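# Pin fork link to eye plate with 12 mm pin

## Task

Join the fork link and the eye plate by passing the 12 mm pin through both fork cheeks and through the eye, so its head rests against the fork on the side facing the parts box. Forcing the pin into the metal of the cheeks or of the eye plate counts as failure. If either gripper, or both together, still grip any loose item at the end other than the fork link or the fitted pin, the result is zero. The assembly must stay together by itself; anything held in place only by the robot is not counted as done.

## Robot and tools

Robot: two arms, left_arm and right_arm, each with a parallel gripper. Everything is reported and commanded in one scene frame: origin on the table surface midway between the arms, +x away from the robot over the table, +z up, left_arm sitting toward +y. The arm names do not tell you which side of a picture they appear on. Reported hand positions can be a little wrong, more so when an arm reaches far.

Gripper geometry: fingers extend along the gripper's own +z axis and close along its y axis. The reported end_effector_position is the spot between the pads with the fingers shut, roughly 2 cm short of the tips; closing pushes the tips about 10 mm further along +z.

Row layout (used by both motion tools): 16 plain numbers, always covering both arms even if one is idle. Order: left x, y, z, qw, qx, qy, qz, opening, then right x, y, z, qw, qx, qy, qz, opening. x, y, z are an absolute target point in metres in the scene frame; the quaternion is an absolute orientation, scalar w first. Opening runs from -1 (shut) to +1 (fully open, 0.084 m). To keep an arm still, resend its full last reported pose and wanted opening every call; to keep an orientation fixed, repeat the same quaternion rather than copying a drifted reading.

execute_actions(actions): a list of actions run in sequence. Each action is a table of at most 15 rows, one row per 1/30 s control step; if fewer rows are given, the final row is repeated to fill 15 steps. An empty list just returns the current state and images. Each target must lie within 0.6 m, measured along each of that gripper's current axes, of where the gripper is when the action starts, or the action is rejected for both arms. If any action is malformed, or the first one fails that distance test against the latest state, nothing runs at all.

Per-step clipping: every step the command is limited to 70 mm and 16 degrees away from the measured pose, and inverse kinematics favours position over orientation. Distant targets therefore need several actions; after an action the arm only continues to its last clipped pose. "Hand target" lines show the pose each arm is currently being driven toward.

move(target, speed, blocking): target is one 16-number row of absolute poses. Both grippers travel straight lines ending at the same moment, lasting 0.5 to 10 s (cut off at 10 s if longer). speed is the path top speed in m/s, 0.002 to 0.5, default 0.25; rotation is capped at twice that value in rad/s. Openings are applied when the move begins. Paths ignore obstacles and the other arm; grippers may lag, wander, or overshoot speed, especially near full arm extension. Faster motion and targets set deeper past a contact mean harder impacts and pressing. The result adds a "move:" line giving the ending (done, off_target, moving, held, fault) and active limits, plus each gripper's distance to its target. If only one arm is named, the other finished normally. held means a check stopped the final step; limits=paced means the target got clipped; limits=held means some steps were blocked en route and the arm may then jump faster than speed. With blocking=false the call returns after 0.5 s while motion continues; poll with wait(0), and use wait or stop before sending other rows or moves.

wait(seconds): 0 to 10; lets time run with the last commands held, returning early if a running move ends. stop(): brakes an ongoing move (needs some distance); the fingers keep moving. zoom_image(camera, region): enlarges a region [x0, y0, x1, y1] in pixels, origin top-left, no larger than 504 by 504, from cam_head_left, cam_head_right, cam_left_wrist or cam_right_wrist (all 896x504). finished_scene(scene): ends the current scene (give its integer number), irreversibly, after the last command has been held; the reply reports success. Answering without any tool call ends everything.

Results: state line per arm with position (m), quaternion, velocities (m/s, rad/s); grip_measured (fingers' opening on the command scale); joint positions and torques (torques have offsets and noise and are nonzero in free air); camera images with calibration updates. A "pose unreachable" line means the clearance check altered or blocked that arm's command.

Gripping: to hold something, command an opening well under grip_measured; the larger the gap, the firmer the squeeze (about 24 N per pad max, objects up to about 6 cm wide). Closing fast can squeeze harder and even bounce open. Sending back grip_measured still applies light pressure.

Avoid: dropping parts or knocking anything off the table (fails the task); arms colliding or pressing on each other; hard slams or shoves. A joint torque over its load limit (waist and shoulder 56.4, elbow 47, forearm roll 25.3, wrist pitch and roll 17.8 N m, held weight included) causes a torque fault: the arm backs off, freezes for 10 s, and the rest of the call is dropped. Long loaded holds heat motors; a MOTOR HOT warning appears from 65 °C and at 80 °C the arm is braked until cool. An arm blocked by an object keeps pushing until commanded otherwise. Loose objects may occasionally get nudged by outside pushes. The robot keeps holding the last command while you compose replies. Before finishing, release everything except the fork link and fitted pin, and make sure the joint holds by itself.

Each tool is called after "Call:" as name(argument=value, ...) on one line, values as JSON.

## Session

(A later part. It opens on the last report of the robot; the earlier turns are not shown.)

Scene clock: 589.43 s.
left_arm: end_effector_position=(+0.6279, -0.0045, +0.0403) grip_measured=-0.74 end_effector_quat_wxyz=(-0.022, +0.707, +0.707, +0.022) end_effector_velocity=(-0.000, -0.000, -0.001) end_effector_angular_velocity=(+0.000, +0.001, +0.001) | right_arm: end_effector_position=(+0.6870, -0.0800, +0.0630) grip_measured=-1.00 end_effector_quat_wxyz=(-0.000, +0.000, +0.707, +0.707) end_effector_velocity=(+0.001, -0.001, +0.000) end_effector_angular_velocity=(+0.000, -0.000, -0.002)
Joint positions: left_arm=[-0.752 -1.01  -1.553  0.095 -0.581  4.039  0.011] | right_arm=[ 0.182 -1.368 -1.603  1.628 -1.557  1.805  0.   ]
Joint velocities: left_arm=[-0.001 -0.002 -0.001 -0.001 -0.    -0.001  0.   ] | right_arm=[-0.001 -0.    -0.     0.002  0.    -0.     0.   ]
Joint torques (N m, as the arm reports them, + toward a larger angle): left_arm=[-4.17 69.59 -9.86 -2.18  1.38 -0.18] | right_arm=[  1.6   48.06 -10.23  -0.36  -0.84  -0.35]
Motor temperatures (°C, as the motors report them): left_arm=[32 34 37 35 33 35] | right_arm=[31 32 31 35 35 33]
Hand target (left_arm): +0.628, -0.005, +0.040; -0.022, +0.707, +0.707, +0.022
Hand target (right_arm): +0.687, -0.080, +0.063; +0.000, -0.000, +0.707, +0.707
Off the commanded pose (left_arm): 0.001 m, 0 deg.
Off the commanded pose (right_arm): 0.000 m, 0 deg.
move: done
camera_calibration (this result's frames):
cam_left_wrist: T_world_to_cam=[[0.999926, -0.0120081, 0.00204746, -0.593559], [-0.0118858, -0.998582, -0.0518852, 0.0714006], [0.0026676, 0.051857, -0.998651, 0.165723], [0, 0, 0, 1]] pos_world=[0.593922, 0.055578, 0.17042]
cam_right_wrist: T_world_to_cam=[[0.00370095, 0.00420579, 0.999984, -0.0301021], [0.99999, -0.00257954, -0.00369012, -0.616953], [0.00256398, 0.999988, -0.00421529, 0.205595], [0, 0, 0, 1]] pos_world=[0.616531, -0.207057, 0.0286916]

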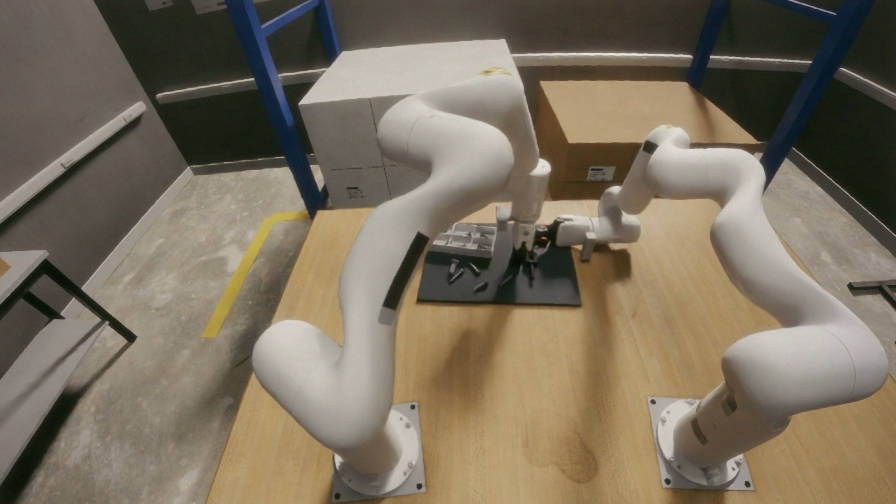

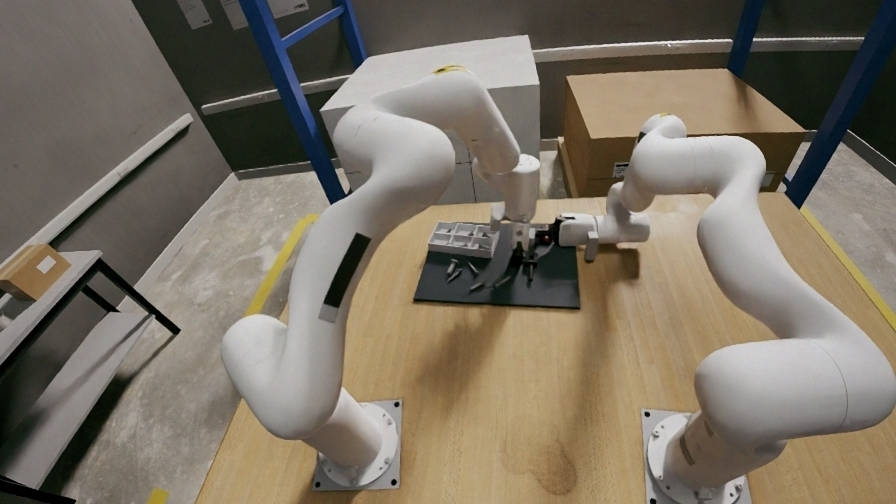

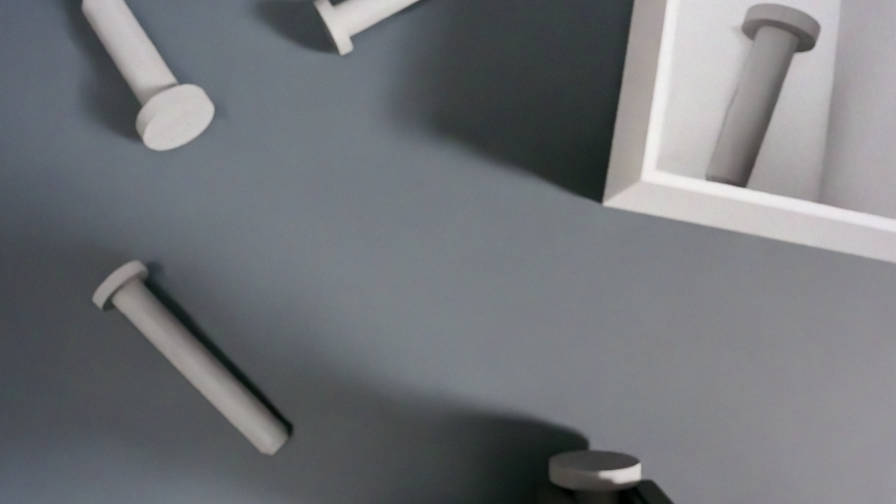

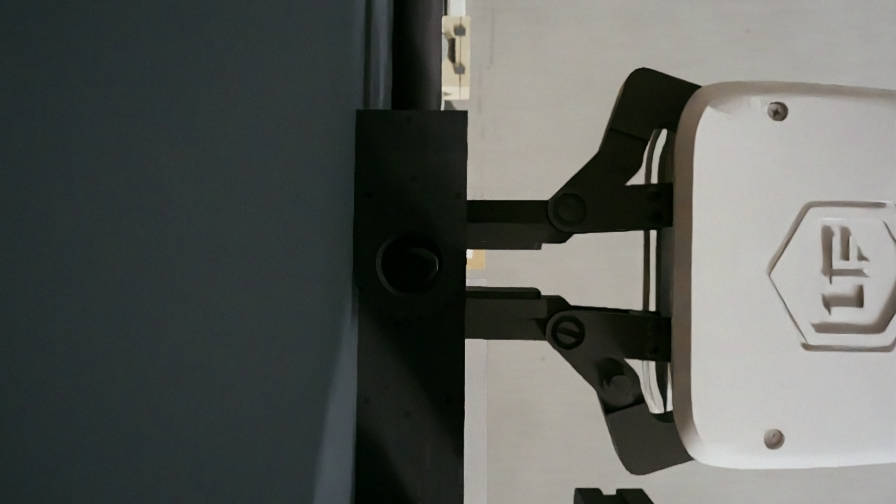

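Call:
move(target=[0.6273,-0.002,0.0412,-0.022,0.707,0.707,0.022,-1,0.687,-0.08,0.063,0,0,0.707,0.707,-1], speed=0.003)

Call:
zoom_image(camera="cam_right_wrist", region=[350,200,490,330])

Call:
move(target=[0.6273,-0.006,0.0412,-0.022,0.707,0.707,0.022,-1,0.687,-0.08,0.063,0,0,0.707,0.707,-1], speed=0.003)

Call:
zoom_image(camera="cam_right_wrist", region=[350,200,490,330])

Scene clock: 592.70 s.
left_arm: end_effector_position=(+0.6273, -0.0020, +0.0412) grip_measured=-0.74 end_effector_quat_wxyz=(-0.022, +0.707, +0.707, +0.022) end_effector_velocity=(+0.000, +0.001, +0.001) end_effector_angular_velocity=(-0.000, -0.001, -0.000) | right_arm: end_effector_position=(+0.6870, -0.0800, +0.0630) grip_measured=-1.00 end_effector_quat_wxyz=(-0.000, -0.000, +0.707, +0.707) end_effector_velocity=(-0.000, -0.000, +0.000) end_effector_angular_velocity=(+0.000, +0.000, -0.001)
Joint positions: left_arm=[-0.749 -1.004 -1.545  0.095 -0.577  4.042  0.011] | right_arm=[ 0.182 -1.368 -1.603  1.628 -1.557  1.805  0.   ]
Joint velocities: left_arm=[ 0.001  0.002  0.002  0.001  0.001  0.    -0.   ] | right_arm=[-0.     0.     0.001  0.001  0.     0.     0.   ]
Joint torques (N m, as the arm reports them, + toward a larger angle): left_arm=[  6.38  73.64 -10.    -0.18   0.31  -0.26] | right_arm=[ -0.34  47.17 -11.06  -1.47  -0.64   0.09]
Motor temperatures (°C, as the motors report them): left_arm=[32 34 37 35 33 35] | right_arm=[31 32 31 35 35 33]
Hand target (left_arm): +0.627, -0.002, +0.041; -0.022, +0.707, +0.707, +0.022
Hand target (right_arm): +0.687, -0.080, +0.063; -0.000, -0.000, +0.707, +0.707
Off the commanded pose (left_arm): 0.000 m, 0 deg.
Off the commanded pose (right_arm): 0.000 m, 0 deg.
move: done
camera_calibration (this result's frames):
cam_left_wrist: T_world_to_cam=[[0.999921, -0.0122968, 0.0026031, -0.592976], [-0.0121473, -0.998612, -0.0512456, 0.0740284], [0.00322964, 0.0512099, -0.998683, 0.166093], [0, 0, 0, 1]] pos_world=[0.593292, 0.0581283, 0.171211]
cam_right_wrist: T_world_to_cam=[[0.0037007, 0.00420597, 0.999984, -0.0301019], [0.99999, -0.00257929, -0.00368987, -0.616953], [0.00256373, 0.999988, -0.00421547, 0.205595], [0, 0, 0, 1]] pos_world=[0.616531, -0.207057, 0.0286916]

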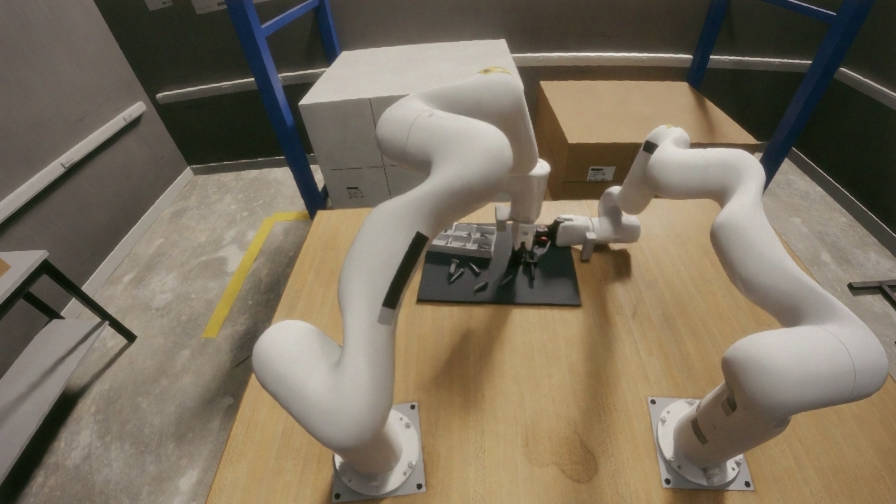

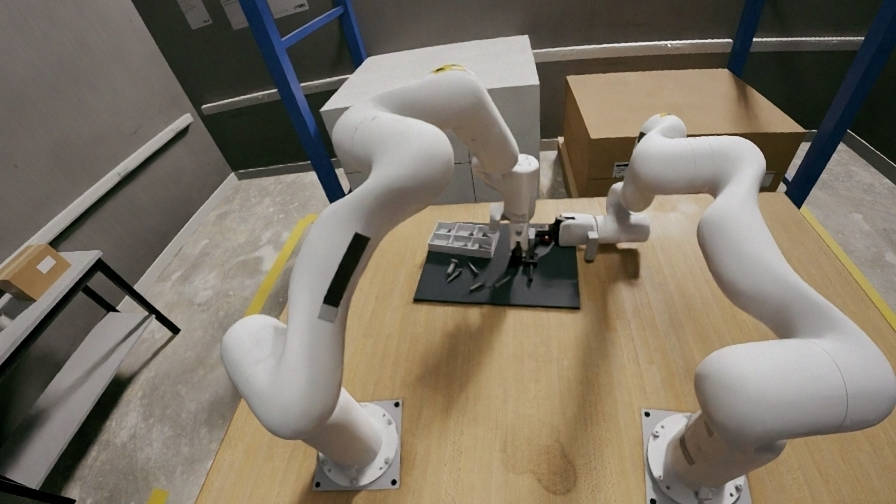

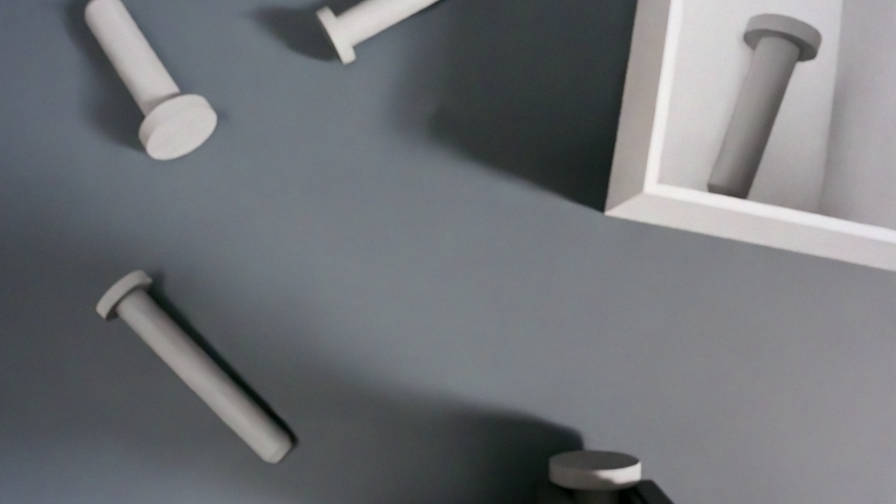

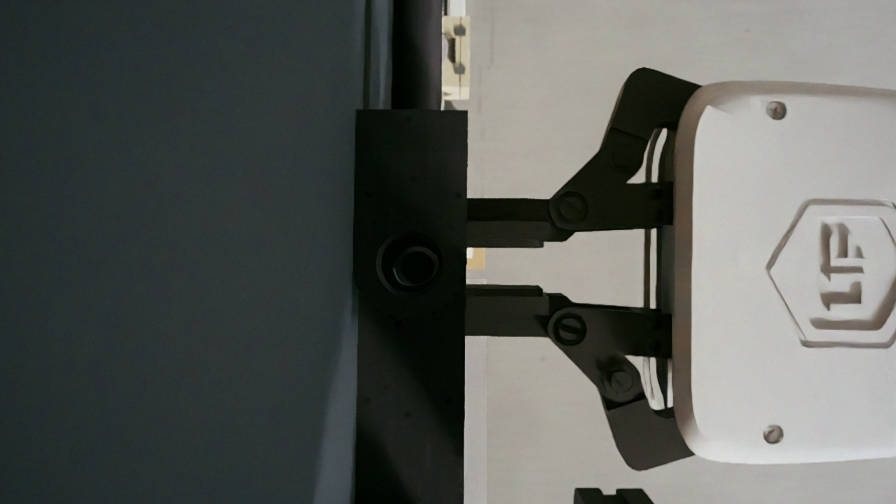

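Region (350, 200, 490, 330) of cam_right_wrist's 896x504 image, scaled by 3.600, with more detail than that image has; it fills the top 468 rows of this view, and the rest is white.

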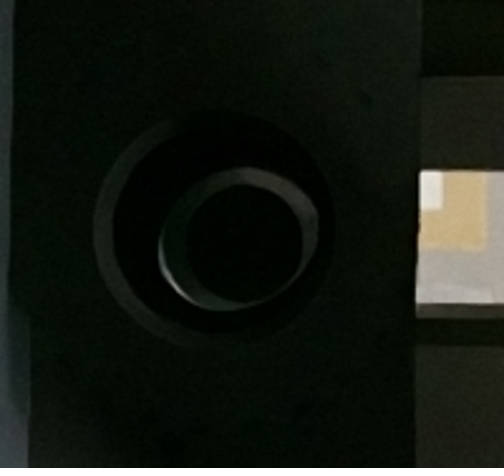

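Scene clock: 594.23 s.
left_arm: end_effector_position=(+0.6274, -0.0055, +0.0412) grip_measured=-0.74 end_effector_quat_wxyz=(-0.022, +0.707, +0.707, +0.022) end_effector_velocity=(-0.000, -0.001, +0.000) end_effector_angular_velocity=(+0.001, +0.000, -0.001) | right_arm: end_effector_position=(+0.6870, -0.0800, +0.0630) grip_measured=-1.00 end_effector_quat_wxyz=(-0.000, -0.000, +0.707, +0.707) end_effector_velocity=(-0.000, -0.000, -0.000) end_effector_angular_velocity=(-0.001, +0.001, +0.001)
Joint positions: left_arm=[-0.754 -1.009 -1.553  0.094 -0.582  4.038  0.011] | right_arm=[ 0.182 -1.368 -1.603  1.628 -1.557  1.805  0.   ]
Joint velocities: left_arm=[-0.001 -0.    -0.001  0.001 -0.002 -0.001  0.   ] | right_arm=[-0.001 -0.     0.    -0.002  0.     0.001  0.   ]
Joint torques (N m, as the arm reports them, + toward a larger angle): left_arm=[ -5.31  73.44 -10.32  -2.59   0.76  -0.12] | right_arm=[-1.57 45.7  -9.74 -1.36 -1.09 -0.09]
Motor temperatures (°C, as the motors report them): left_arm=[32 34 37 35 33 35] | right_arm=[31 32 31 35 35 33]
Hand target (left_arm): +0.627, -0.006, +0.041; -0.022, +0.707, +0.707, +0.022
Hand target (right_arm): +0.687, -0.080, +0.063; -0.000, +0.000, +0.707, +0.707
Off the commanded pose (left_arm): 0.001 m, 0 deg.
Off the commanded pose (right_arm): 0.000 m, 0 deg.
move: done
camera_calibration (this result's frames):
cam_left_wrist: T_world_to_cam=[[0.999926, -0.0119477, 0.00224061, -0.593142], [-0.0118157, -0.998589, -0.0517668, 0.0704397], [0.00285594, 0.0517365, -0.998657, 0.166506], [0, 0, 0, 1]] pos_world=[0.593455, 0.0546392, 0.171258]
cam_right_wrist: T_world_to_cam=[[0.0037008, 0.00420595, 0.999984, -0.030102], [0.99999, -0.00257922, -0.00368997, -0.616953], [0.00256366, 0.999988, -0.00421545, 0.205595], [0, 0, 0, 1]] pos_world=[0.616531, -0.207057, 0.0286916]

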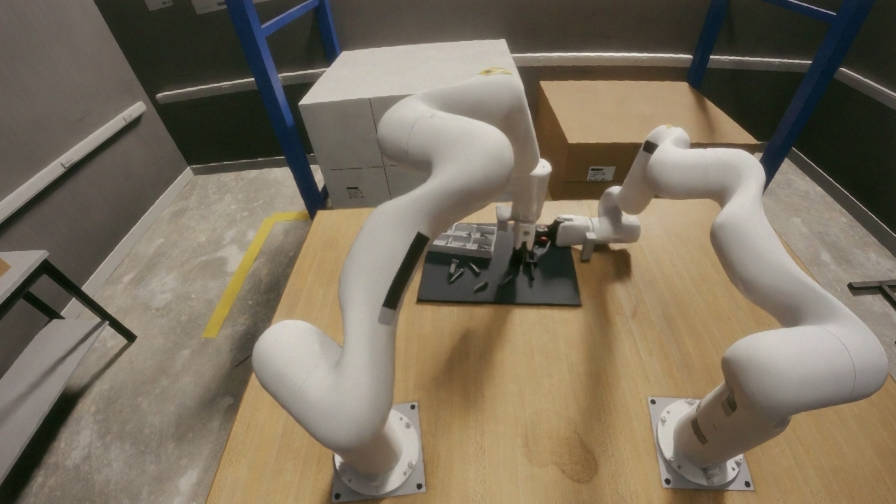

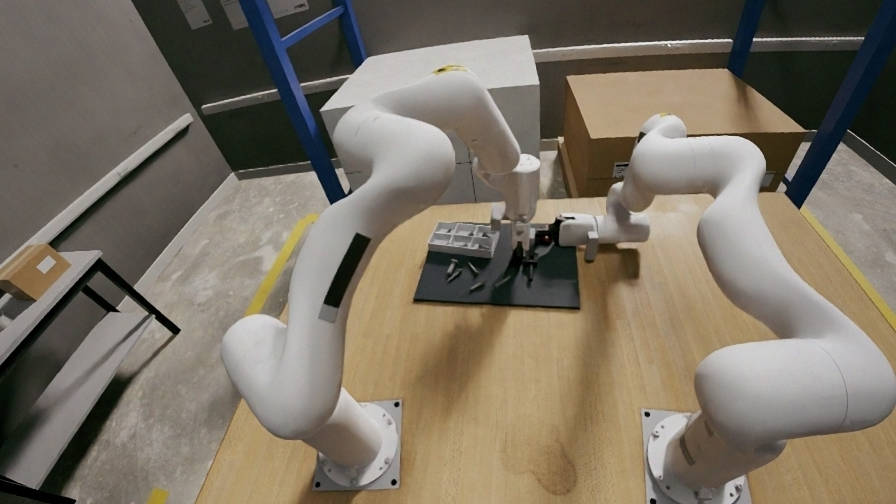

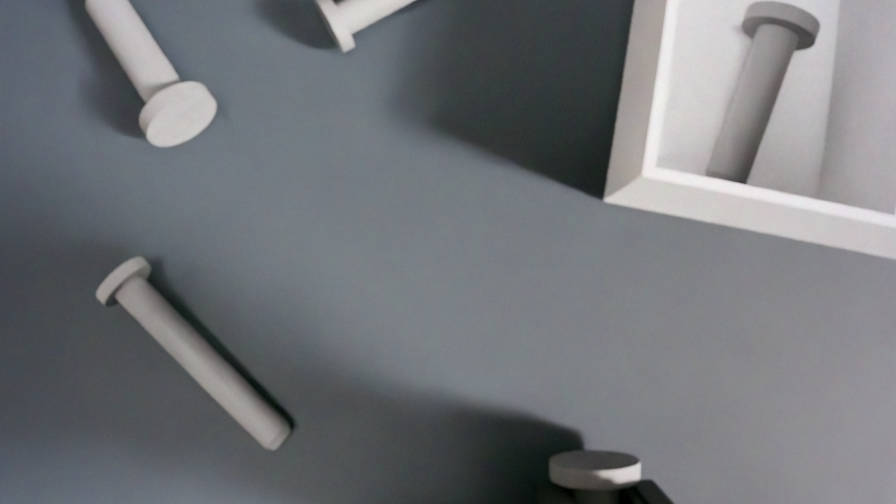

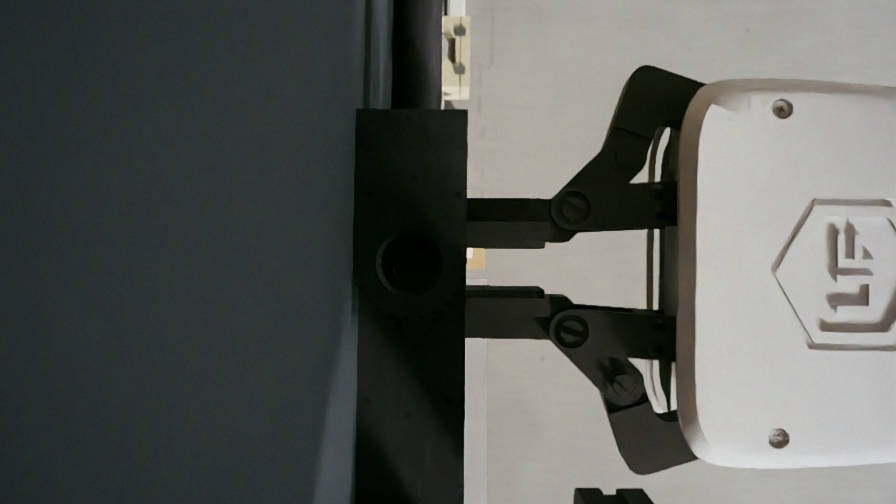

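Region (350, 200, 490, 330) of cam_right_wrist's 896x504 image, scaled by 3.600, with more detail than that image has; it fills the top 468 rows of this view, and the rest is white.

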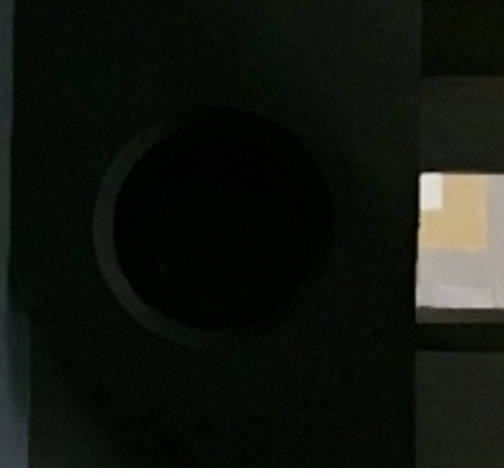

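Call:
move(target=[0.6273,-0.0085,0.0412,-0.022,0.707,0.707,0.022,-1,0.687,-0.08,0.063,0,0,0.707,0.707,-1], speed=0.002)

Scene clock: 596.67 s.
left_arm: end_effector_position=(+0.6273, -0.0085, +0.0412) grip_measured=-0.74 end_effector_quat_wxyz=(-0.022, +0.707, +0.707, +0.022) end_effector_velocity=(-0.000, -0.000, +0.000) end_effector_angular_velocity=(+0.000, +0.000, -0.001) | right_arm: end_effector_position=(+0.6870, -0.0800, +0.0630) grip_measured=-1.00 end_effector_quat_wxyz=(-0.000, +0.000, +0.707, +0.707) end_effector_velocity=(+0.000, -0.000, +0.000) end_effector_angular_velocity=(+0.000, +0.000, -0.001)
Joint positions: left_arm=[-0.757 -1.012 -1.559  0.093 -0.585  4.036  0.011] | right_arm=[ 0.182 -1.368 -1.603  1.628 -1.557  1.805  0.   ]
Joint velocities: left_arm=[-0.001  0.    -0.001  0.    -0.001 -0.    -0.   ] | right_arm=[-0.     0.001  0.     0.001 -0.     0.     0.   ]
Joint torques (N m, as the arm reports them, + toward a larger angle): left_arm=[-13.57  74.95 -10.86  -4.65   1.15  -0.04] | right_arm=[ -1.94  47.92 -10.12  -0.83  -0.78  -0.14]
Motor temperatures (°C, as the motors report them): left_arm=[32 34 37 35 33 35] | right_arm=[31 32 31 35 35 33]
Hand target (left_arm): +0.627, -0.009, +0.041; -0.022, +0.707, +0.707, +0.022
Hand target (right_arm): +0.687, -0.080, +0.063; -0.000, +0.000, +0.707, +0.707
Off the commanded pose (left_arm): 0.000 m, 0 deg.
Off the commanded pose (right_arm): 0.000 m, 0 deg.
move: done
camera_calibration (this result's frames):
cam_left_wrist: T_world_to_cam=[[0.999921, -0.0123124, 0.00261144, -0.593072], [-0.0121625, -0.998613, -0.0512251, 0.0676204], [0.00323853, 0.0511893, -0.998684, 0.16644], [0, 0, 0, 1]] pos_world=[0.593309, 0.0517045, 0.171234]
cam_right_wrist: T_world_to_cam=[[0.00370096, 0.00420584, 0.999984, -0.0301021], [0.99999, -0.00257941, -0.00369013, -0.616953], [0.00256385, 0.999988, -0.00421535, 0.205595], [0, 0, 0, 1]] pos_world=[0.616531, -0.207057, 0.0286916]

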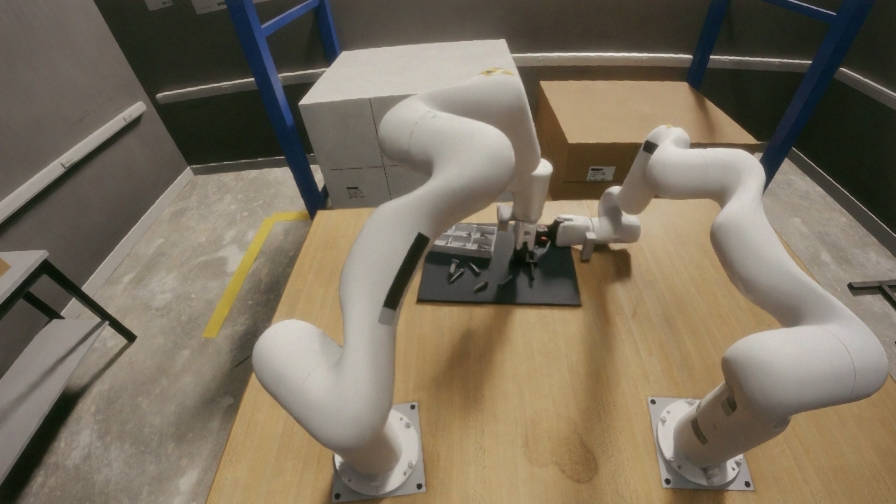

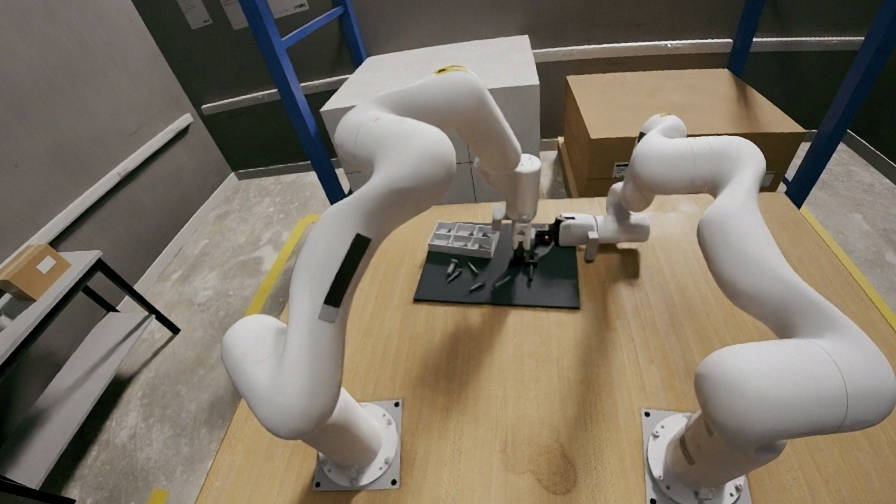

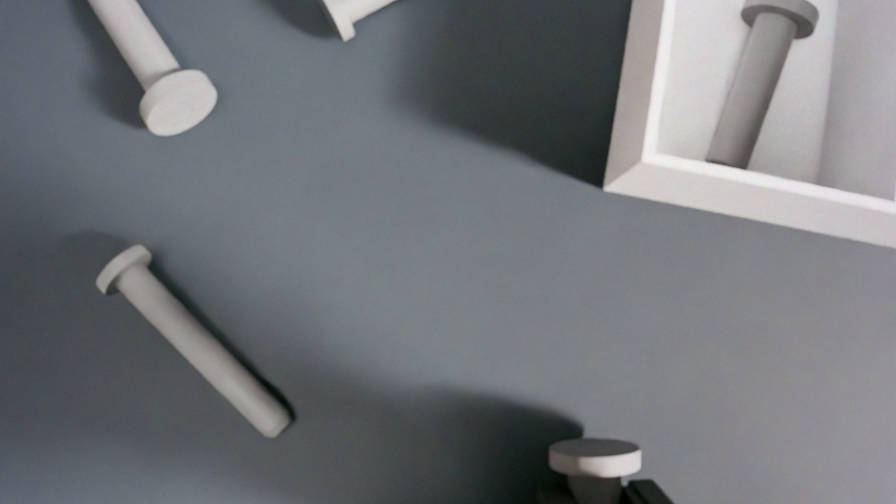

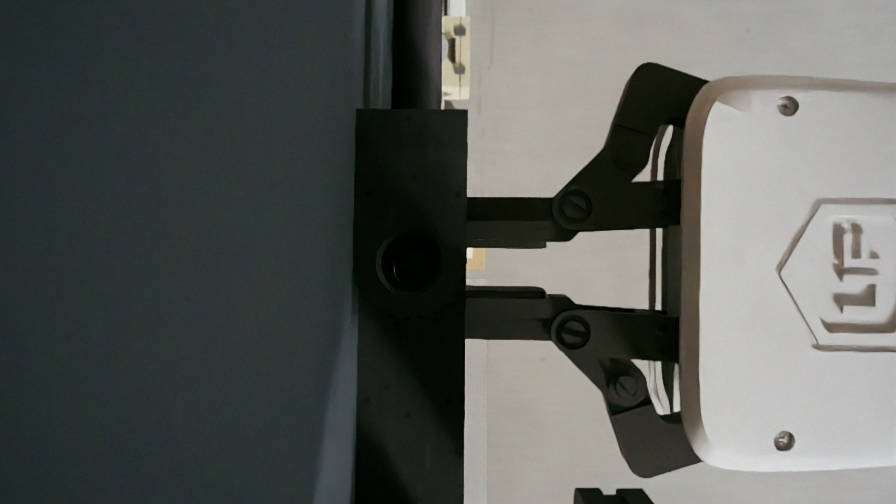

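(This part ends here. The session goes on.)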